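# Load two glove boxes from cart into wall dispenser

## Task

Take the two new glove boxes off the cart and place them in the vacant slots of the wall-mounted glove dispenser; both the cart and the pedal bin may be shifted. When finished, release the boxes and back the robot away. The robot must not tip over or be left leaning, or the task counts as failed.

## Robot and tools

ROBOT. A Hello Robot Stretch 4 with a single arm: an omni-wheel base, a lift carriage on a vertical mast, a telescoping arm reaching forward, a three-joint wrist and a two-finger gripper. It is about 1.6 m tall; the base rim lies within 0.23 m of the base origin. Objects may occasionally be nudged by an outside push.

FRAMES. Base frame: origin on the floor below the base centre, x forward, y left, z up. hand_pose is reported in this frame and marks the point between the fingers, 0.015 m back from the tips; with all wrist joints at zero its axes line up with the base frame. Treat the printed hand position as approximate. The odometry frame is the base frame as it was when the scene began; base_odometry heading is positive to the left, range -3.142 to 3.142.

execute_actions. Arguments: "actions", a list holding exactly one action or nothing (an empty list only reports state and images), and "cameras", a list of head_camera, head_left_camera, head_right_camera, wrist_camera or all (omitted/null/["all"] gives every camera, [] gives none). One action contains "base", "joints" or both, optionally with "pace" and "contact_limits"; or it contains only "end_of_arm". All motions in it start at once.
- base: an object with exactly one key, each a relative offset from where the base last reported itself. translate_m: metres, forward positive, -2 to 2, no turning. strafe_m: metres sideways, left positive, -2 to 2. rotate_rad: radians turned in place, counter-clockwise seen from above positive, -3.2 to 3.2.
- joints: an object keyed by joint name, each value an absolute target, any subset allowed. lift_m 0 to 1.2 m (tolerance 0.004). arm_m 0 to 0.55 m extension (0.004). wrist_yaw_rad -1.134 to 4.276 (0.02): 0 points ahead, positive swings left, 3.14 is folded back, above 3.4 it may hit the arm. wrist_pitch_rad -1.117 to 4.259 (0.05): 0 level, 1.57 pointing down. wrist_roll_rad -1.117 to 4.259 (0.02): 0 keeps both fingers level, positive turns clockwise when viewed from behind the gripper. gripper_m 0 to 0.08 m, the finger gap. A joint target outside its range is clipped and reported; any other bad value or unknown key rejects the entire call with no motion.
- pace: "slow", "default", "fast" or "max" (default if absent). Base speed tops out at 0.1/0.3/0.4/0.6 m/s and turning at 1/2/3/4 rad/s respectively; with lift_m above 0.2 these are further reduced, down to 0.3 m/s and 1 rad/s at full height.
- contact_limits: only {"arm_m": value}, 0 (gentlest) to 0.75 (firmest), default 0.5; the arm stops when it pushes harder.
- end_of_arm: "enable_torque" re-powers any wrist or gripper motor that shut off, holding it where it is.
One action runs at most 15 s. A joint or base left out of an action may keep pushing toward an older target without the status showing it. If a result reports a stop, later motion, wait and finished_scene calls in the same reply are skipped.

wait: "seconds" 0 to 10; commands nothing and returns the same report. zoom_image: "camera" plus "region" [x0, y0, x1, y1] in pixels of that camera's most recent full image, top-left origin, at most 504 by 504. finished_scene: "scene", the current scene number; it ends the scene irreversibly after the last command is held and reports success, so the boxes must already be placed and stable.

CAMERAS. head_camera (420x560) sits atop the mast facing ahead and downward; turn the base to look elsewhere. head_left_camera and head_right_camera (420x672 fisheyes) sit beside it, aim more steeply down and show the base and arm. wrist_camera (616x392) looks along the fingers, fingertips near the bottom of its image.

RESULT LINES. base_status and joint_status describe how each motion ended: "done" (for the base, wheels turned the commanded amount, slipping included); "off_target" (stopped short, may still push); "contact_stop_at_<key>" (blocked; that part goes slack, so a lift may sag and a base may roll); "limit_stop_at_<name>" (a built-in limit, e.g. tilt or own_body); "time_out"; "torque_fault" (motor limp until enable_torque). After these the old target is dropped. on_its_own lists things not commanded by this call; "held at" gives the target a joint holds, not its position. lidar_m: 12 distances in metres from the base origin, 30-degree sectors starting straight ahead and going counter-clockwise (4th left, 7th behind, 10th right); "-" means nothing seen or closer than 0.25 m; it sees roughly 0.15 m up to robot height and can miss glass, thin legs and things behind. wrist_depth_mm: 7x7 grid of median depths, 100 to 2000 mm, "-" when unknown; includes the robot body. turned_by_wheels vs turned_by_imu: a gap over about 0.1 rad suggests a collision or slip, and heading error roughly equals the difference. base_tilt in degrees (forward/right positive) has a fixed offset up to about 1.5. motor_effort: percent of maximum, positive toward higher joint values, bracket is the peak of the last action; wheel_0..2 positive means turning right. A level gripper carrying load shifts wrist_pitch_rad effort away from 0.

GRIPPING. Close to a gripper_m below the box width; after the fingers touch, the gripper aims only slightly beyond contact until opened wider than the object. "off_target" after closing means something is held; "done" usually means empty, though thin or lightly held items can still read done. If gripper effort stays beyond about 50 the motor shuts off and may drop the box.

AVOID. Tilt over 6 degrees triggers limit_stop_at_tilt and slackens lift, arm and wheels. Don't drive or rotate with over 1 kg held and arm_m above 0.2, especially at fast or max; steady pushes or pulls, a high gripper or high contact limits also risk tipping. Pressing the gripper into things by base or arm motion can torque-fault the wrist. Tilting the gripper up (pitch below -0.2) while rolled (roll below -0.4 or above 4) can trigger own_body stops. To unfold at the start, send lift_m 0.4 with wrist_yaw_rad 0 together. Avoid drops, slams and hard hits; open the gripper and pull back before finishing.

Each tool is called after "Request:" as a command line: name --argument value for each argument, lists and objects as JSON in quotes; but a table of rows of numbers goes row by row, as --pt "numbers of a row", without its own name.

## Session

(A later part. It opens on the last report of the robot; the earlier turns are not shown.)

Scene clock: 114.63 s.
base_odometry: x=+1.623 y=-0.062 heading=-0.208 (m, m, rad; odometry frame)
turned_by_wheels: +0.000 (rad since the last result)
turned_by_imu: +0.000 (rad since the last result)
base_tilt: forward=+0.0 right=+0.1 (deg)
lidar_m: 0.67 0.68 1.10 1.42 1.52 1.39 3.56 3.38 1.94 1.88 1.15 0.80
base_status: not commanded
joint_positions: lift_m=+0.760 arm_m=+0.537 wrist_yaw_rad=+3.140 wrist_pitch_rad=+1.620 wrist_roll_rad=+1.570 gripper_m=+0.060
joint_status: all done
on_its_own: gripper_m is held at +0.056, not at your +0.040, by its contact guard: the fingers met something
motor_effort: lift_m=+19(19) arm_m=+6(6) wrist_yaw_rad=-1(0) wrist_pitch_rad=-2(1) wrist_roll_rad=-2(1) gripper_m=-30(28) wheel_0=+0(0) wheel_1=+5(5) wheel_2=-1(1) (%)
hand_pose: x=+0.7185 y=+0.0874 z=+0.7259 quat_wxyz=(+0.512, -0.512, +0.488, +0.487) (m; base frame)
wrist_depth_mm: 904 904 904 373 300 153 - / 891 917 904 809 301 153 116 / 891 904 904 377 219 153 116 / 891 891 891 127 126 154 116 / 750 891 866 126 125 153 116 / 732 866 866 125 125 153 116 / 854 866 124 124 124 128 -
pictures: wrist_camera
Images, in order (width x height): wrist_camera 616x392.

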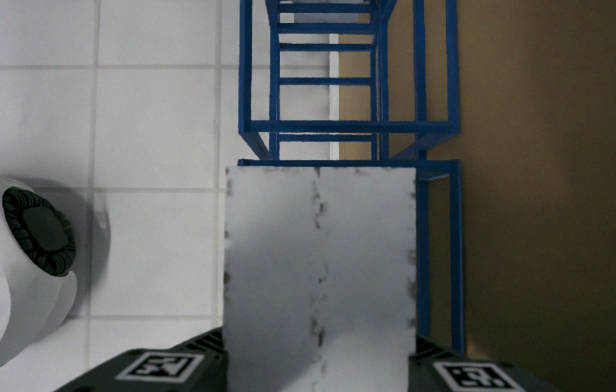

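Request:
execute_actions --actions '[{"joints":{"gripper_m":0.074}}]' --cameras '[]'

Request:
execute_actions --actions '[{"joints":{"lift_m":0.86}}]' --cameras '["wrist_camera"]'

Request:
execute_actions --actions '[{"base":{"translate_m":-0.39},"joints":{"lift_m":1.05,"arm_m":0.3,"gripper_m":0.08,"wrist_pitch_rad":1.57},"pace":"fast"}]' --cameras '[]'

Request:
execute_actions --actions '[{"base":{"rotate_rad":-1.603},"pace":"fast"}]' --cameras '["head_left_camera"]'

Request:
execute_actions --actions '[{"base":{"translate_m":1.43},"joints":{"arm_m":0.52,"wrist_roll_rad":1.27},"pace":"fast"}]' --cameras '["wrist_camera","head_left_camera"]'

Scene clock: 127.00 s.
base_odometry: x=+1.623 y=-0.062 heading=-0.208 (m, m, rad; odometry frame)
turned_by_wheels: +0.000 (rad since the last result)
turned_by_imu: +0.000 (rad since the last result)
base_tilt: forward=+0.0 right=+0.1 (deg)
lidar_m: 0.67 0.70 1.08 1.40 1.51 1.38 3.56 3.36 1.97 1.90 1.17 0.81
base_status: not commanded
joint_positions: lift_m=+0.760 arm_m=+0.537 wrist_yaw_rad=+3.140 wrist_pitch_rad=+1.620 wrist_roll_rad=+1.570 gripper_m=+0.074
joint_status: all done
motor_effort: lift_m=+20(20) arm_m=+6(6) wrist_yaw_rad=-2(1) wrist_pitch_rad=-2(1) wrist_roll_rad=-2(2) gripper_m=+2(29) wheel_0=+0(0) wheel_1=+5(5) wheel_2=-1(1) (%)
hand_pose: x=+0.7185 y=+0.0874 z=+0.7259 quat_wxyz=(+0.512, -0.512, +0.488, +0.487) (m; base frame)
wrist_depth_mm: 904 891 904 370 298 152 - / 891 904 891 820 300 153 119 / 891 891 891 384 219 153 116 / 891 891 878 139 139 153 116 / 741 891 891 138 138 153 116 / 732 866 878 136 137 152 118 / 866 110 136 136 135 128 -
pictures: none
No camera images: the call's "cameras" was empty. Leave "cameras" out to get every camera's image.

Scene clock: 128.43 s.
base_odometry: x=+1.623 y=-0.062 heading=-0.208 (m, m, rad; odometry frame)
turned_by_wheels: +0.000 (rad since the last result)
turned_by_imu: +0.000 (rad since the last result)
base_tilt: forward=+0.0 right=-0.1 (deg)
lidar_m: 0.68 0.69 1.06 1.40 1.50 1.39 3.54 3.36 1.97 1.88 1.16 0.77
base_status: not commanded
joint_positions: lift_m=+0.860 arm_m=+0.537 wrist_yaw_rad=+3.140 wrist_pitch_rad=+1.620 wrist_roll_rad=+1.570 gripper_m=+0.074
joint_status: all done
motor_effort: lift_m=+23(24) arm_m=+6(6) wrist_yaw_rad=-1(0) wrist_pitch_rad=-2(2) wrist_roll_rad=-1(1) gripper_m=+2(2) wheel_0=+0(0) wheel_1=+5(5) wheel_2=+0(1) (%)
hand_pose: x=+0.7185 y=+0.0874 z=+0.8256 quat_wxyz=(+0.512, -0.512, +0.488, +0.487) (m; base frame)
wrist_depth_mm: 991 1008 1025 394 283 152 - / 991 991 1008 492 281 153 119 / 991 991 1008 917 281 152 116 / 854 991 976 239 263 153 116 / 768 991 991 238 239 153 116 / 759 991 991 236 236 152 118 / 960 110 139 234 235 128 -
pictures: wrist_camera
Images, in order (width x height): wrist_camera 616x392.

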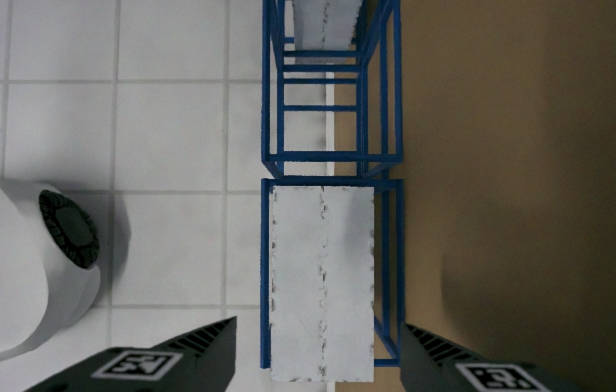

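Scene clock: 130.87 s.
base_odometry: x=+1.242 y=+0.018 heading=-0.209 (m, m, rad; odometry frame)
turned_by_wheels: +0.000 (rad since the last result)
turned_by_imu: -0.001 (rad since the last result)
base_tilt: forward=-0.1 right=+0.0 (deg)
lidar_m: 1.04 1.10 1.49 1.43 1.06 1.13 3.15 3.23 2.43 1.87 1.71 1.24
base_status: done
joint_positions: lift_m=+1.050 arm_m=+0.301 wrist_yaw_rad=+3.140 wrist_pitch_rad=+1.570 wrist_roll_rad=+1.570 gripper_m=+0.080
joint_status: all done
motor_effort: lift_m=+22(24) arm_m=-6(8) wrist_yaw_rad=-1(0) wrist_pitch_rad=+0(5) wrist_roll_rad=+0(1) gripper_m=+3(0) wheel_0=-1(8) wheel_1=-3(11) wheel_2=-2(11) (%)
hand_pose: x=+0.4719 y=+0.0874 z=+1.0154 quat_wxyz=(+0.500, -0.500, +0.500, +0.500) (m; base frame)
wrist_depth_mm: 1255 1255 1255 1255 1205 1182 1078 / 1229 1229 1229 1205 1205 1182 1060 / 1229 1229 1205 1229 1205 1182 1060 / 1229 976 1205 1182 1160 1160 1060 / 1229 976 1008 1205 1205 1160 1060 / 1205 991 1138 1160 1160 1138 1060 / 1205 109 150 1205 1138 128 1042
pictures: none
No camera images: the call's "cameras" was empty. Leave "cameras" out to get every camera's image.

Scene clock: 133.27 s.
base_odometry: x=+1.242 y=+0.018 heading=-1.811 (m, m, rad; odometry frame)
turned_by_wheels: -1.602 (rad since the last result)
turned_by_imu: -1.570 (rad since the last result)
base_tilt: forward=-0.1 right=+0.1 (deg)
lidar_m: 1.86 1.78 1.23 1.05 1.07 1.52 1.42 1.05 1.09 2.60 3.15 2.42
base_status: done
joint_positions: lift_m=+1.050 arm_m=+0.301 wrist_yaw_rad=+3.140 wrist_pitch_rad=+1.570 wrist_roll_rad=+1.570 gripper_m=+0.080
joint_status: not commanded
motor_effort: lift_m=+22(22) arm_m=-6(6) wrist_yaw_rad=+0(1) wrist_pitch_rad=+0(0) wrist_roll_rad=+0(1) gripper_m=+1(2) wheel_0=+2(6) wheel_1=+4(8) wheel_2=+3(11) (%)
hand_pose: x=+0.4719 y=+0.0874 z=+1.0154 quat_wxyz=(+0.500, -0.500, +0.500, +0.500) (m; base frame)
wrist_depth_mm: 1255 1255 1229 1229 1205 1229 1205 / 1281 1255 1205 1205 1205 1160 1205 / 1229 1229 1229 1229 1182 1205 1182 / 1229 991 1205 1205 1160 1182 1160 / 1229 991 991 1182 1182 1160 1138 / 1205 976 1138 1182 1160 1138 1160 / 1182 109 151 1182 1160 128 1118
pictures: head_left_camera
Images, in order (width x height): head_left_camera 420x672.

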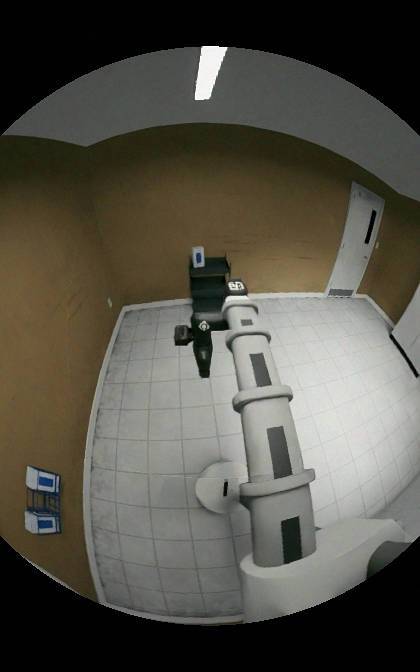

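Scene clock: 138.90 s.
base_odometry: x=+0.903 y=-1.371 heading=-1.810 (m, m, rad; odometry frame)
turned_by_wheels: +0.001 (rad since the last result)
turned_by_imu: +0.000 (rad since the last result)
base_tilt: forward=+0.1 right=+0.1 (deg)
lidar_m: 0.44 0.46 1.18 1.22 1.28 1.69 2.89 2.32 3.04 3.05 1.34 0.47
base_status: done
joint_positions: lift_m=+1.050 arm_m=+0.519 wrist_yaw_rad=+3.140 wrist_pitch_rad=+1.570 wrist_roll_rad=+1.270 gripper_m=+0.080
joint_status: all done
motor_effort: lift_m=+22(22) arm_m=+7(7) wrist_yaw_rad=-1(1) wrist_pitch_rad=-2(0) wrist_roll_rad=-2(9) gripper_m=+2(0) wheel_0=+2(8) wheel_1=+3(11) wheel_2=+2(11) (%)
hand_pose: x=+0.6898 y=+0.0874 z=+1.0154 quat_wxyz=(+0.420, -0.569, +0.420, +0.569) (m; base frame)
wrist_depth_mm: 1255 1255 1229 1205 1205 741 439 / 1229 1229 1255 1229 1229 647 402 / 991 1025 521 1205 1160 569 375 / 991 991 517 508 266 492 347 / 1229 976 508 504 264 469 325 / 1205 517 504 504 262 430 309 / 1205 109 151 496 259 128 290
pictures: head_left_camera, wrist_camera
Images, in order (width x height): head_left_camera 420x672, wrist_camera 616x392.

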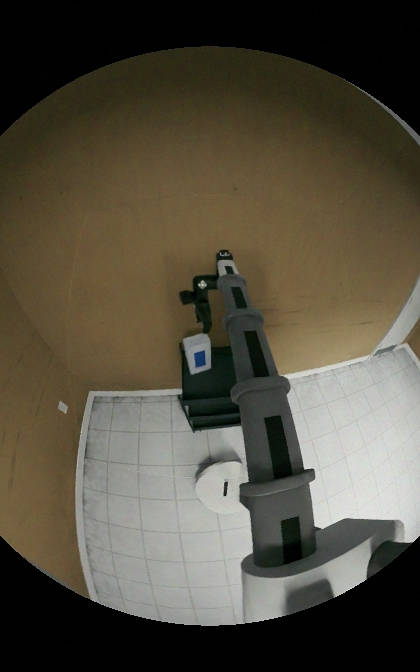

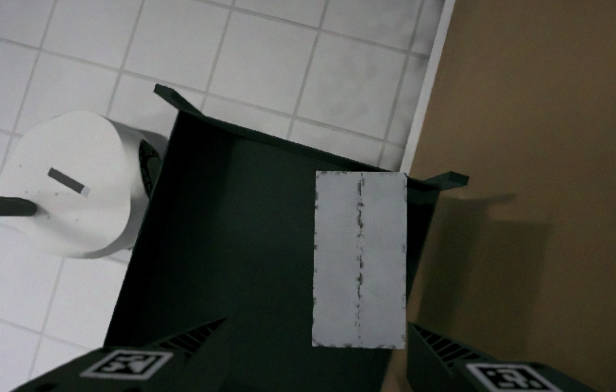

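Request:
execute_actions --actions '[{"base":{"strafe_m":0.02},"joints":{"arm_m":0.541,"wrist_roll_rad":1.285,"lift_m":0.96}}]' --cameras '["wrist_camera"]'

Scene clock: 145.20 s.
base_odometry: x=+0.922 y=-1.375 heading=-1.810 (m, m, rad; odometry frame)
turned_by_wheels: +0.000 (rad since the last result)
turned_by_imu: +0.000 (rad since the last result)
base_tilt: forward=+0.0 right=+0.0 (deg)
lidar_m: 0.45 0.47 1.17 1.22 1.25 1.64 2.88 2.34 3.01 3.06 1.34 0.48
base_status: done
joint_positions: lift_m=+0.960 arm_m=+0.540 wrist_yaw_rad=+3.140 wrist_pitch_rad=+1.570 wrist_roll_rad=+1.285 gripper_m=+0.080
joint_status: all done
motor_effort: lift_m=+18(21) arm_m=+6(7) wrist_yaw_rad=+0(0) wrist_pitch_rad=-1(1) wrist_roll_rad=+0(0) gripper_m=+3(1) wheel_0=-1(9) wheel_1=+3(11) wheel_2=+0(2) (%)
hand_pose: x=+0.7108 y=+0.0874 z=+0.9257 quat_wxyz=(+0.424, -0.566, +0.424, +0.566) (m; base frame)
wrist_depth_mm: 1138 1138 1138 1118 1098 634 379 / 1160 1138 1138 1098 1098 569 353 / 917 427 427 1098 1098 504 329 / 904 424 418 176 357 430 309 / 917 421 418 175 359 424 297 / 1138 418 415 173 340 384 279 / 421 109 151 173 171 128 260
pictures: wrist_camera
Images, in order (width x height): wrist_camera 616x392.

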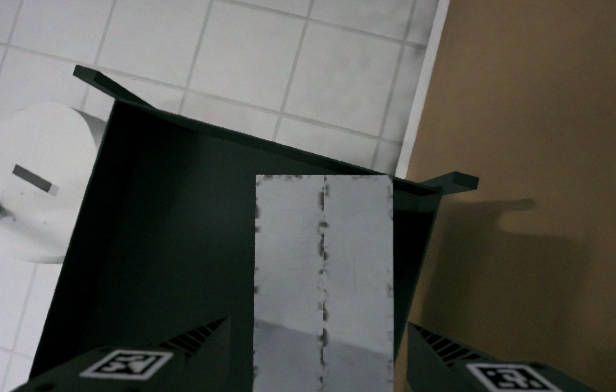

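Request:
execute_actions --actions '[{"joints":{"lift_m":0.911},"pace":"slow"}]' --cameras '["wrist_camera"]'

Request:
execute_actions --actions '[{"joints":{"gripper_m":0.04}}]' --cameras '[]'

Request:
execute_actions --actions '[{"joints":{"lift_m":1.02}}]' --cameras '[]'

Request:
execute_actions --actions '[{"joints":{"arm_m":0.3,"wrist_roll_rad":1.57},"base":{"translate_m":-1.578}}]' --cameras '[]'

Request:
execute_actions --actions '[{"base":{"rotate_rad":1.603}}]' --cameras '[]'

Request:
execute_actions --actions '[{"base":{"translate_m":0.37},"joints":{"arm_m":0.5,"wrist_pitch_rad":1.62}}]' --cameras '["wrist_camera","head_left_camera"]'

Scene clock: 157.53 s.
base_odometry: x=+0.922 y=-1.375 heading=-1.810 (m, m, rad; odometry frame)
turned_by_wheels: +0.000 (rad since the last result)
turned_by_imu: +0.000 (rad since the last result)
base_tilt: forward=+0.0 right=+0.1 (deg)
lidar_m: 0.44 0.48 1.18 1.21 1.24 1.70 2.86 2.31 3.03 3.07 1.34 0.48
base_status: not commanded
joint_positions: lift_m=+0.911 arm_m=+0.540 wrist_yaw_rad=+3.140 wrist_pitch_rad=+1.570 wrist_roll_rad=+1.285 gripper_m=+0.080
joint_status: all done
motor_effort: lift_m=+18(18) arm_m=+6(6) wrist_yaw_rad=-1(1) wrist_pitch_rad=-1(1) wrist_roll_rad=+0(0) gripper_m=+1(2) wheel_0=-1(1) wheel_1=+4(3) wheel_2=+0(0) (%)
hand_pose: x=+0.7108 y=+0.0874 z=+0.8768 quat_wxyz=(+0.424, -0.566, +0.424, +0.566) (m; base frame)
wrist_depth_mm: 1078 1078 1078 1078 1060 627 382 / 1078 1078 1060 1060 1078 569 355 / 854 377 373 1060 1025 508 327 / 854 373 368 127 126 377 309 / 368 373 368 126 125 407 298 / 355 370 149 125 124 382 279 / 355 109 125 124 123 128 259
pictures: wrist_camera
Images, in order (width x height): wrist_camera 616x392.

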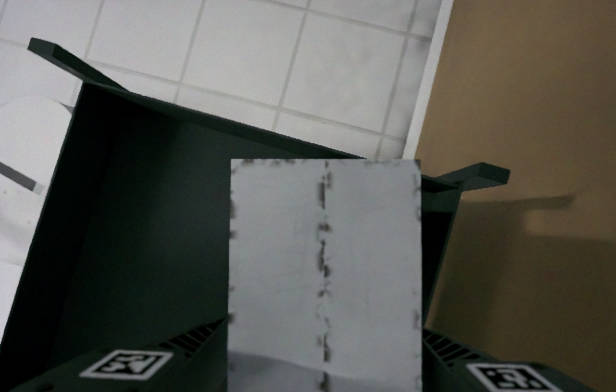

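Scene clock: 158.50 s.
base_odometry: x=+0.922 y=-1.375 heading=-1.810 (m, m, rad; odometry frame)
turned_by_wheels: +0.000 (rad since the last result)
turned_by_imu: +0.000 (rad since the last result)
base_tilt: forward=+0.0 right=+0.1 (deg)
lidar_m: 0.42 0.45 1.20 1.22 1.28 1.69 2.86 2.31 3.02 3.07 1.33 0.48
base_status: not commanded
joint_positions: lift_m=+0.911 arm_m=+0.540 wrist_yaw_rad=+3.140 wrist_pitch_rad=+1.571 wrist_roll_rad=+1.285 gripper_m=+0.063
joint_status: gripper_m off_target (ended at +0.063, target +0.040)
on_its_own: gripper_m is held at +0.058, not at your +0.040, by its contact guard: the fingers met something
motor_effort: lift_m=+18(18) arm_m=+6(6) wrist_yaw_rad=-1(0) wrist_pitch_rad=-3(3) wrist_roll_rad=-1(0) gripper_m=-37(41) wheel_0=-1(1) wheel_1=+3(3) wheel_2=+0(0) (%)
hand_pose: x=+0.7110 y=+0.0874 z=+0.8768 quat_wxyz=(+0.424, -0.566, +0.424, +0.566) (m; base frame)
wrist_depth_mm: 1118 1078 1078 1060 1060 640 379 / 1118 1078 1078 1060 1060 564 351 / 866 375 377 1060 1042 504 327 / 842 373 373 127 126 375 307 / 357 370 368 126 125 407 294 / 355 368 366 125 124 384 279 / 366 112 125 124 123 306 259
pictures: none
No camera images: the call's "cameras" was empty. Leave "cameras" out to get every camera's image.

Scene clock: 160.00 s.
base_odometry: x=+0.922 y=-1.375 heading=-1.810 (m, m, rad; odometry frame)
turned_by_wheels: +0.000 (rad since the last result)
turned_by_imu: +0.000 (rad since the last result)
base_tilt: forward=+0.0 right=+0.0 (deg)
lidar_m: 0.44 0.47 1.16 1.21 1.26 1.65 2.85 2.35 3.03 3.05 1.34 0.46
base_status: not commanded
joint_positions: lift_m=+1.020 arm_m=+0.540 wrist_yaw_rad=+3.140 wrist_pitch_rad=+1.570 wrist_roll_rad=+1.285 gripper_m=+0.063
joint_status: all done
on_its_own: gripper_m is held at +0.058, not at your +0.040, by its contact guard: the fingers met something
motor_effort: lift_m=+25(27) arm_m=+7(6) wrist_yaw_rad=+1(1) wrist_pitch_rad=-2(5) wrist_roll_rad=-1(1) gripper_m=-36(36) wheel_0=-1(1) wheel_1=+4(4) wheel_2=+0(0) (%)
hand_pose: x=+0.7109 y=+0.0874 z=+0.9852 quat_wxyz=(+0.424, -0.566, +0.424, +0.566) (m; base frame)
wrist_depth_mm: 1229 1229 1182 1205 1182 654 382 / 1205 1205 1205 1138 1160 574 355 / 976 976 484 1182 1078 512 332 / 960 488 477 128 126 455 310 / 960 480 480 126 125 421 298 / 1182 480 473 125 124 387 279 / 1182 112 124 124 123 307 260
pictures: none
No camera images: the call's "cameras" was empty. Leave "cameras" out to get every camera's image.

Scene clock: 166.73 s.
base_odometry: x=+1.297 y=+0.157 heading=-1.811 (m, m, rad; odometry frame)
turned_by_wheels: +0.000 (rad since the last result)
turned_by_imu: +0.000 (rad since the last result)
base_tilt: forward=+0.0 right=+0.0 (deg)
lidar_m: 0.41 0.45 1.21 1.04 1.04 1.35 1.28 1.13 1.00 2.20 3.21 2.59
base_status: done
joint_positions: lift_m=+1.020 arm_m=+0.301 wrist_yaw_rad=+3.140 wrist_pitch_rad=+1.570 wrist_roll_rad=+1.570 gripper_m=+0.063
joint_status: all done
on_its_own: gripper_m is held at +0.058, not at your +0.040, by its contact guard: the fingers met something
motor_effort: lift_m=+25(25) arm_m=-6(8) wrist_yaw_rad=-1(1) wrist_pitch_rad=-1(5) wrist_roll_rad=-2(1) gripper_m=-37(36) wheel_0=-2(7) wheel_1=-5(10) wheel_2=+0(10) (%)
hand_pose: x=+0.4720 y=+0.0874 z=+0.9852 quat_wxyz=(+0.500, -0.500, +0.500, +0.500) (m; base frame)
wrist_depth_mm: 1229 1205 1229 1205 1160 1160 1160 / 1205 1229 1205 1160 1160 1160 1138 / 1205 1182 1205 1182 1182 1182 1160 / 1160 976 960 128 126 1118 1118 / 1160 960 946 127 125 1138 1138 / 946 946 931 125 124 1098 1098 / 1182 112 124 124 123 1118 1118
pictures: none
No camera images: the call's "cameras" was empty. Leave "cameras" out to get every camera's image.

Scene clock: 169.07 s.
base_odometry: x=+1.297 y=+0.157 heading=-0.208 (m, m, rad; odometry frame)
turned_by_wheels: +1.603 (rad since the last result)
turned_by_imu: +1.569 (rad since the last result)
base_tilt: forward=+0.1 right=+0.0 (deg)
lidar_m: 0.42 0.44 1.31 1.25 1.09 1.01 2.40 3.25 2.57 2.01 1.69 1.18
base_status: done
joint_positions: lift_m=+1.020 arm_m=+0.301 wrist_yaw_rad=+3.140 wrist_pitch_rad=+1.570 wrist_roll_rad=+1.570 gripper_m=+0.063
joint_status: not commanded
on_its_own: gripper_m is held at +0.058, not at your +0.040, by its contact guard: the fingers met something
motor_effort: lift_m=+24(24) arm_m=-6(6) wrist_yaw_rad=+0(0) wrist_pitch_rad=-1(3) wrist_roll_rad=-1(1) gripper_m=-36(37) wheel_0=-1(6) wheel_1=-3(8) wheel_2=-1(8) (%)
hand_pose: x=+0.4721 y=+0.0874 z=+0.9852 quat_wxyz=(+0.500, -0.500, +0.500, +0.500) (m; base frame)
wrist_depth_mm: 1205 1229 1182 1182 1182 1160 1025 / 1205 1182 1205 1182 1182 1138 1025 / 1229 1205 1160 1182 1205 1138 1008 / 1205 946 991 128 127 1138 1008 / 1205 946 946 127 126 1118 1008 / 960 946 946 125 125 1138 1042 / 1182 112 125 124 123 1118 1008
pictures: none
No camera images: the call's "cameras" was empty. Leave "cameras" out to get every camera's image.

Scene clock: 171.80 s.
base_odometry: x=+1.659 y=+0.081 heading=-0.208 (m, m, rad; odometry frame)
turned_by_wheels: +0.000 (rad since the last result)
turned_by_imu: +0.000 (rad since the last result)
base_tilt: forward=+0.1 right=+0.1 (deg)
lidar_m: 0.62 0.70 1.05 1.25 1.35 1.31 2.43 3.57 2.11 2.03 1.13 0.81
base_status: done
joint_positions: lift_m=+1.020 arm_m=+0.499 wrist_yaw_rad=+3.140 wrist_pitch_rad=+1.620 wrist_roll_rad=+1.570 gripper_m=+0.062
joint_status: all done
on_its_own: gripper_m is held at +0.058, not at your +0.040, by its contact guard: the fingers met something
motor_effort: lift_m=+24(24) arm_m=+6(7) wrist_yaw_rad=+0(2) wrist_pitch_rad=-1(8) wrist_roll_rad=-1(1) gripper_m=-34(36) wheel_0=+2(5) wheel_1=+5(9) wheel_2=-1(9) (%)
hand_pose: x=+0.6804 y=+0.0874 z=+0.9855 quat_wxyz=(+0.512, -0.512, +0.488, +0.487) (m; base frame)
wrist_depth_mm: 1182 1160 1182 1182 424 214 158 / 1160 1160 1160 445 404 214 158 / 1182 1182 1182 439 373 214 158 / 931 1160 1160 127 126 215 158 / 931 1008 1138 126 125 214 158 / 904 1138 1118 125 124 214 157 / 1118 112 125 124 123 176 158
pictures: head_left_camera, wrist_camera
Images, in order (width x height): head_left_camera 420x672, wrist_camera 616x392.

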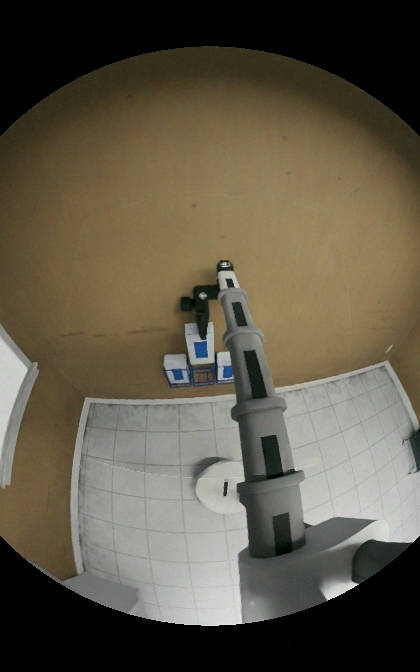

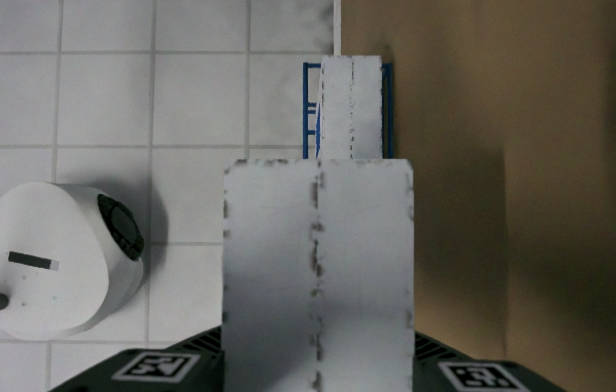

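Request:
execute_actions --actions '[{"joints":{"arm_m":0.53,"lift_m":0.97},"pace":"slow"}]' --cameras '["wrist_camera"]'

Request:
execute_actions --actions '[{"joints":{"lift_m":0.925},"pace":"slow"}]' --cameras '["wrist_camera","head_left_camera"]'

Request:
zoom_image --camera "head_left_camera" --region '[130,300,260,400]'

Scene clock: 180.27 s.
base_odometry: x=+1.659 y=+0.081 heading=-0.208 (m, m, rad; odometry frame)
turned_by_wheels: +0.000 (rad since the last result)
turned_by_imu: +0.000 (rad since the last result)
base_tilt: forward=+0.0 right=+0.0 (deg)
lidar_m: 0.64 0.69 1.06 1.25 1.36 1.32 2.44 3.56 2.11 2.03 1.13 0.82
base_status: not commanded
joint_positions: lift_m=+0.970 arm_m=+0.529 wrist_yaw_rad=+3.140 wrist_pitch_rad=+1.620 wrist_roll_rad=+1.570 gripper_m=+0.062
joint_status: all done
on_its_own: gripper_m is held at +0.058, not at your +0.040, by its contact guard: the fingers met something
motor_effort: lift_m=+20(23) arm_m=+7(8) wrist_yaw_rad=-1(0) wrist_pitch_rad=+0(0) wrist_roll_rad=+0(1) gripper_m=-36(36) wheel_0=+2(2) wheel_1=+5(5) wheel_2=-1(1) (%)
hand_pose: x=+0.7103 y=+0.0874 z=+0.9358 quat_wxyz=(+0.512, -0.512, +0.488, +0.487) (m; base frame)
wrist_depth_mm: 1118 1118 1138 1118 301 153 - / 1098 1098 1118 353 301 154 116 / 1118 1098 1098 351 266 154 116 / 891 1118 1098 128 127 154 116 / 878 1118 1098 126 126 153 116 / 866 1098 1078 125 124 153 116 / 1098 112 125 124 123 127 -
pictures: wrist_camera
Images, in order (width x height): wrist_camera 616x392.

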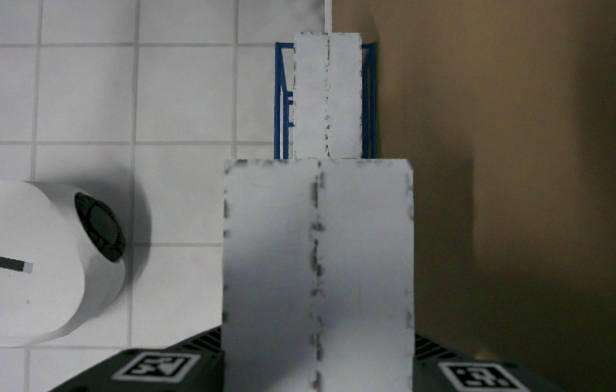

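Scene clock: 181.50 s.
base_odometry: x=+1.659 y=+0.081 heading=-0.208 (m, m, rad; odometry frame)
turned_by_wheels: +0.000 (rad since the last result)
turned_by_imu: +0.000 (rad since the last result)
base_tilt: forward=+0.0 right=+0.1 (deg)
lidar_m: 0.63 0.69 1.08 1.27 1.33 1.31 2.44 3.55 2.13 2.03 1.15 0.81
base_status: not commanded
joint_positions: lift_m=+0.925 arm_m=+0.529 wrist_yaw_rad=+3.140 wrist_pitch_rad=+1.619 wrist_roll_rad=+1.570 gripper_m=+0.062
joint_status: all done
on_its_own: gripper_m is held at +0.058, not at your +0.040, by its contact guard: the fingers met something
motor_effort: lift_m=+20(19) arm_m=+6(7) wrist_yaw_rad=-2(4) wrist_pitch_rad=+1(9) wrist_roll_rad=-1(1) gripper_m=-36(36) wheel_0=+2(4) wheel_1=+4(4) wheel_2=-1(2) (%)
hand_pose: x=+0.7103 y=+0.0874 z=+0.8908 quat_wxyz=(+0.512, -0.512, +0.488, +0.488) (m; base frame)
wrist_depth_mm: 1060 1060 1098 310 301 153 - / 1060 1078 1078 310 303 153 116 / 1042 1078 1060 306 265 153 116 / 866 1078 1060 125 125 154 116 / 831 1025 1042 124 124 153 116 / 831 1025 1025 124 123 153 116 / 1042 112 123 123 122 127 -
pictures: head_left_camera, wrist_camera
Images, in order (width x height): head_left_camera 420x672, wrist_camera 616x392.

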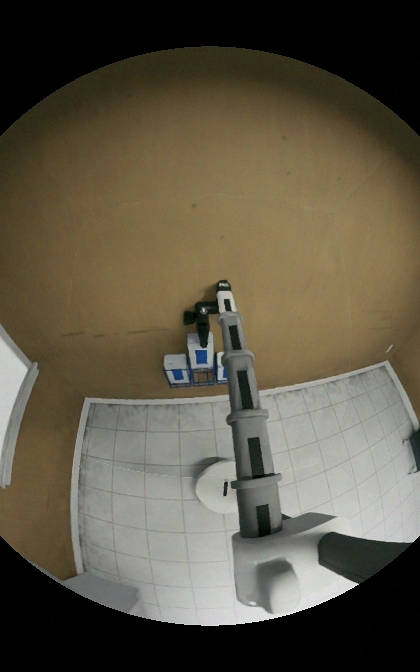

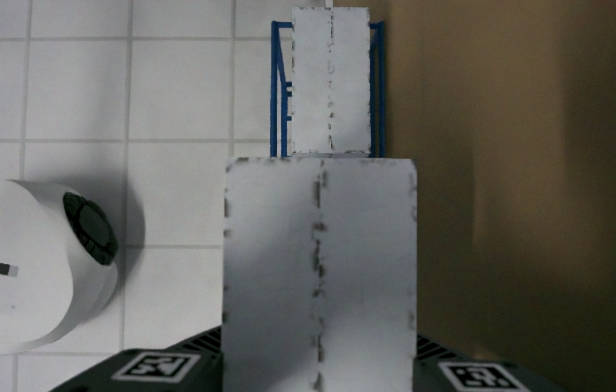

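Region (130, 300, 260, 400) of head_left_camera's 420x672 image, scaled by 3.877, with more detail than that image has; it fills the top 388 rows of this view, and the rest is white.

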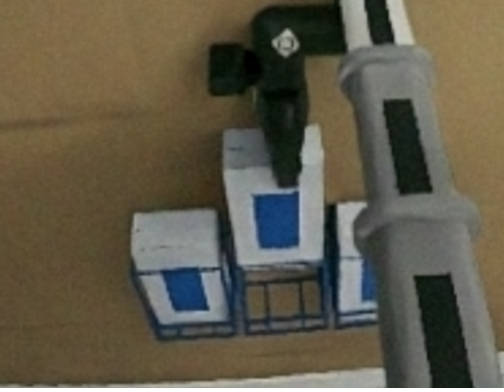

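Request:
execute_actions --actions '[{"joints":{"lift_m":0.82},"pace":"slow"}]' --cameras '["wrist_camera"]'

Request:
execute_actions --actions '[{"joints":{"lift_m":0.785},"pace":"slow"}]' --cameras '["wrist_camera"]'

Scene clock: 194.63 s.
base_odometry: x=+1.659 y=+0.081 heading=-0.208 (m, m, rad; odometry frame)
turned_by_wheels: +0.000 (rad since the last result)
turned_by_imu: +0.000 (rad since the last result)
base_tilt: forward=+0.1 right=+0.0 (deg)
lidar_m: 0.65 0.69 1.06 1.26 1.36 1.32 2.43 3.56 2.12 2.04 1.14 0.81
base_status: not commanded
joint_positions: lift_m=+0.820 arm_m=+0.529 wrist_yaw_rad=+3.140 wrist_pitch_rad=+1.619 wrist_roll_rad=+1.570 gripper_m=+0.063
joint_status: all done
on_its_own: gripper_m is held at +0.058, not at your +0.040, by its contact guard: the fingers met something
motor_effort: lift_m=+19(20) arm_m=+6(6) wrist_yaw_rad=+0(2) wrist_pitch_rad=+1(1) wrist_roll_rad=-1(1) gripper_m=-37(36) wheel_0=+2(3) wheel_1=+4(4) wheel_2=+0(0) (%)
hand_pose: x=+0.7103 y=+0.0874 z=+0.7859 quat_wxyz=(+0.512, -0.512, +0.488, +0.488) (m; base frame)
wrist_depth_mm: 976 976 960 204 205 153 - / 976 976 976 201 203 153 116 / 946 946 946 237 214 154 116 / 854 960 931 126 125 154 117 / 732 946 931 125 124 153 116 / 723 931 931 124 123 153 116 / 931 112 123 123 122 128 -
pictures: wrist_camera
Images, in order (width x height): wrist_camera 616x392.

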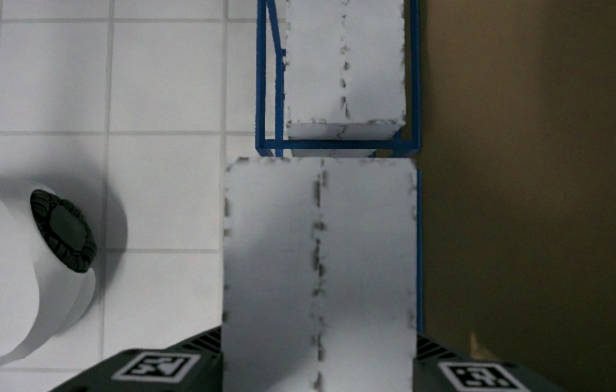

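Scene clock: 195.77 s.
base_odometry: x=+1.659 y=+0.081 heading=-0.208 (m, m, rad; odometry frame)
turned_by_wheels: +0.000 (rad since the last result)
turned_by_imu: +0.000 (rad since the last result)
base_tilt: forward=+0.0 right=+0.1 (deg)
lidar_m: 0.66 0.70 1.07 1.26 1.35 1.30 2.43 3.55 2.13 2.03 1.15 0.79
base_status: not commanded
joint_positions: lift_m=+0.785 arm_m=+0.529 wrist_yaw_rad=+3.140 wrist_pitch_rad=+1.620 wrist_roll_rad=+1.570 gripper_m=+0.062
joint_status: all done
on_its_own: gripper_m is held at +0.058, not at your +0.040, by its contact guard: the fingers met something
motor_effort: lift_m=+20(19) arm_m=+6(6) wrist_yaw_rad=-1(1) wrist_pitch_rad=+1(3) wrist_roll_rad=-1(1) gripper_m=-36(36) wheel_0=+2(2) wheel_1=+4(4) wheel_2=+0(0) (%)
hand_pose: x=+0.7104 y=+0.0874 z=+0.7508 quat_wxyz=(+0.512, -0.512, +0.488, +0.488) (m; base frame)
wrist_depth_mm: 946 931 931 166 167 153 - / 917 931 917 165 166 154 116 / 917 917 931 201 202 154 116 / 866 891 904 125 125 154 116 / 741 904 904 124 124 154 116 / 732 891 904 124 123 153 116 / 878 112 123 123 122 128 -
pictures: wrist_camera
Images, in order (width x height): wrist_camera 616x392.

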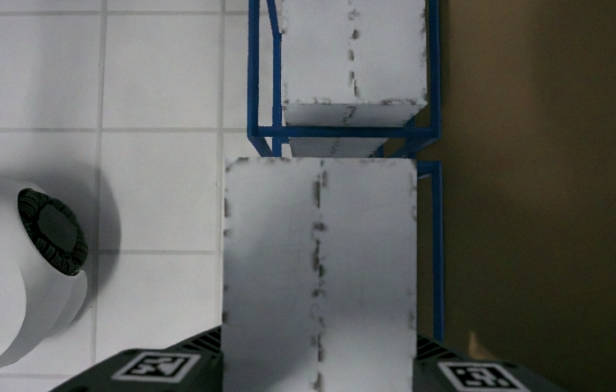

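Request:
execute_actions --actions '[{"joints":{"lift_m":0.76},"pace":"slow"}]' --cameras '[]'

Request:
execute_actions --actions '[{"joints":{"gripper_m":0.074}}]' --cameras '[]'

Request:
execute_actions --actions '[{"joints":{"lift_m":0.86}}]' --cameras '["wrist_camera"]'

Scene clock: 204.13 s.
base_odometry: x=+1.659 y=+0.081 heading=-0.208 (m, m, rad; odometry frame)
turned_by_wheels: +0.000 (rad since the last result)
turned_by_imu: +0.000 (rad since the last result)
base_tilt: forward=-0.1 right=+0.1 (deg)
lidar_m: 0.65 0.69 1.04 1.27 1.35 1.31 2.46 3.55 2.12 2.07 1.14 0.79
base_status: not commanded
joint_positions: lift_m=+0.760 arm_m=+0.529 wrist_yaw_rad=+3.140 wrist_pitch_rad=+1.620 wrist_roll_rad=+1.570 gripper_m=+0.062
joint_status: all done
on_its_own: gripper_m is held at +0.058, not at your +0.040, by its contact guard: the fingers met something
motor_effort: lift_m=+19(20) arm_m=+6(6) wrist_yaw_rad=-1(0) wrist_pitch_rad=-1(0) wrist_roll_rad=-1(0) gripper_m=-37(37) wheel_0=+2(2) wheel_1=+4(4) wheel_2=+0(0) (%)
hand_pose: x=+0.7105 y=+0.0874 z=+0.7259 quat_wxyz=(+0.512, -0.512, +0.488, +0.487) (m; base frame)
wrist_depth_mm: 904 917 891 141 142 153 - / 891 904 904 141 141 143 116 / 891 891 917 213 213 153 116 / 891 878 891 126 125 153 116 / 715 878 878 124 124 153 116 / 723 878 866 124 123 153 118 / 854 112 123 123 122 128 -
pictures: none
No camera images: the call's "cameras" was empty. Leave "cameras" out to get every camera's image.

Scene clock: 204.90 s.
base_odometry: x=+1.659 y=+0.081 heading=-0.208 (m, m, rad; odometry frame)
turned_by_wheels: +0.000 (rad since the last result)
turned_by_imu: +0.000 (rad since the last result)
base_tilt: forward=+0.1 right=+0.1 (deg)
lidar_m: 0.65 0.68 1.08 1.26 1.34 1.30 2.40 3.56 2.10 2.03 1.12 0.82
base_status: not commanded
joint_positions: lift_m=+0.760 arm_m=+0.529 wrist_yaw_rad=+3.140 wrist_pitch_rad=+1.620 wrist_roll_rad=+1.570 gripper_m=+0.074
joint_status: all done
motor_effort: lift_m=+19(19) arm_m=+6(6) wrist_yaw_rad=-1(1) wrist_pitch_rad=-2(1) wrist_roll_rad=-2(1) gripper_m=+0(38) wheel_0=+2(2) wheel_1=+4(4) wheel_2=+0(0) (%)
hand_pose: x=+0.7105 y=+0.0874 z=+0.7259 quat_wxyz=(+0.512, -0.512, +0.488, +0.487) (m; base frame)
wrist_depth_mm: 904 917 904 142 142 152 - / 891 891 904 143 143 152 - / 891 891 904 219 217 152 115 / 878 891 891 138 138 152 116 / 715 878 878 138 137 152 115 / 723 891 866 136 136 151 - / 866 110 135 135 135 128 -
pictures: none
No camera images: the call's "cameras" was empty. Leave "cameras" out to get every camera's image.

Scene clock: 206.33 s.
base_odometry: x=+1.659 y=+0.081 heading=-0.208 (m, m, rad; odometry frame)
turned_by_wheels: +0.000 (rad since the last result)
turned_by_imu: +0.000 (rad since the last result)
base_tilt: forward=+0.1 right=+0.1 (deg)
lidar_m: 0.64 0.69 1.06 1.23 1.36 1.33 2.43 3.54 2.12 2.03 1.14 0.81
base_status: not commanded
joint_positions: lift_m=+0.860 arm_m=+0.529 wrist_yaw_rad=+3.140 wrist_pitch_rad=+1.620 wrist_roll_rad=+1.570 gripper_m=+0.074
joint_status: all done
motor_effort: lift_m=+23(26) arm_m=+6(6) wrist_yaw_rad=-2(1) wrist_pitch_rad=-1(2) wrist_roll_rad=-1(1) gripper_m=+1(2) wheel_0=+2(2) wheel_1=+4(4) wheel_2=+0(0) (%)
hand_pose: x=+0.7105 y=+0.0874 z=+0.8256 quat_wxyz=(+0.512, -0.512, +0.488, +0.487) (m; base frame)
wrist_depth_mm: 1008 1008 1008 245 246 152 - / 1008 991 1008 242 243 152 - / 976 976 1025 277 251 152 115 / 866 976 976 238 239 152 116 / 759 976 976 237 238 152 115 / 750 976 976 236 236 152 - / 960 110 139 234 233 128 -
pictures: wrist_camera
Images, in order (width x height): wrist_camera 616x392.

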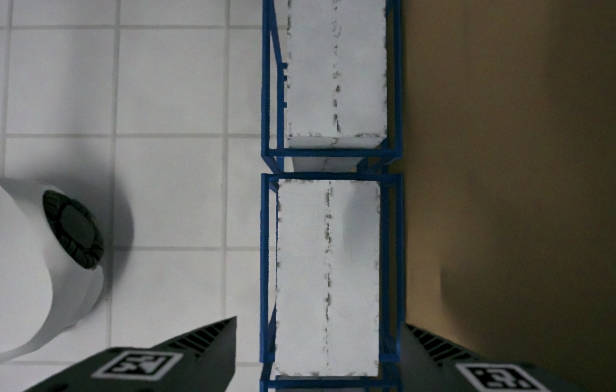

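Request:
execute_actions --actions '[{"joints":{"arm_m":0},"base":{"translate_m":-0.4},"pace":"fast"}]' --cameras '["head_camera"]'

Request:
zoom_image --camera "head_camera" --region '[90,200,330,440]'

Scene clock: 217.53 s.
base_odometry: x=+1.267 y=+0.164 heading=-0.208 (m, m, rad; odometry frame)
turned_by_wheels: +0.000 (rad since the last result)
turned_by_imu: +0.000 (rad since the last result)
base_tilt: forward=+0.1 right=+0.0 (deg)
lidar_m: 1.03 1.12 1.31 1.25 1.01 0.98 2.39 3.19 2.56 2.03 1.71 1.23
base_status: done
joint_positions: lift_m=+0.860 arm_m=+0.001 wrist_yaw_rad=+3.140 wrist_pitch_rad=+1.620 wrist_roll_rad=+1.570 gripper_m=+0.074
joint_status: all done
motor_effort: lift_m=+22(23) arm_m=-6(8) wrist_yaw_rad=-1(0) wrist_pitch_rad=+1(1) wrist_roll_rad=+0(2) gripper_m=+1(1) wheel_0=-2(7) wheel_1=-3(8) wheel_2=+0(12) (%)
hand_pose: x=+0.1825 y=+0.0874 z=+0.8256 quat_wxyz=(+0.512, -0.512, +0.488, +0.488) (m; base frame)
wrist_depth_mm: 1025 1008 1008 1025 1025 1025 1025 / 991 1008 1008 991 991 1008 1025 / 976 976 976 1008 1008 1025 1025 / 991 1008 768 1008 1008 1008 991 / 991 778 759 798 991 1008 991 / 946 759 759 778 991 991 976 / 960 110 139 976 991 132 991
pictures: head_camera
Images, in order (width x height): head_camera 420x560.

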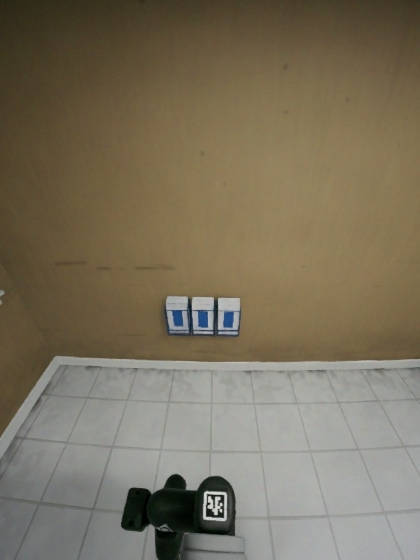

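Region (90, 200, 330, 440) of head_camera's 420x560 image, scaled by 2.100, with more detail than that image has.

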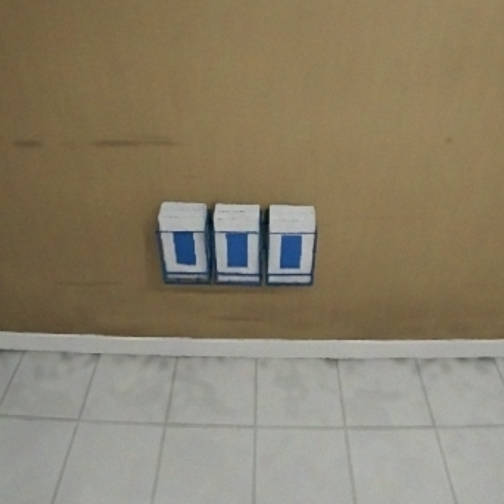

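Request:
finished_scene --scene 2

The scene is finished: the task was done.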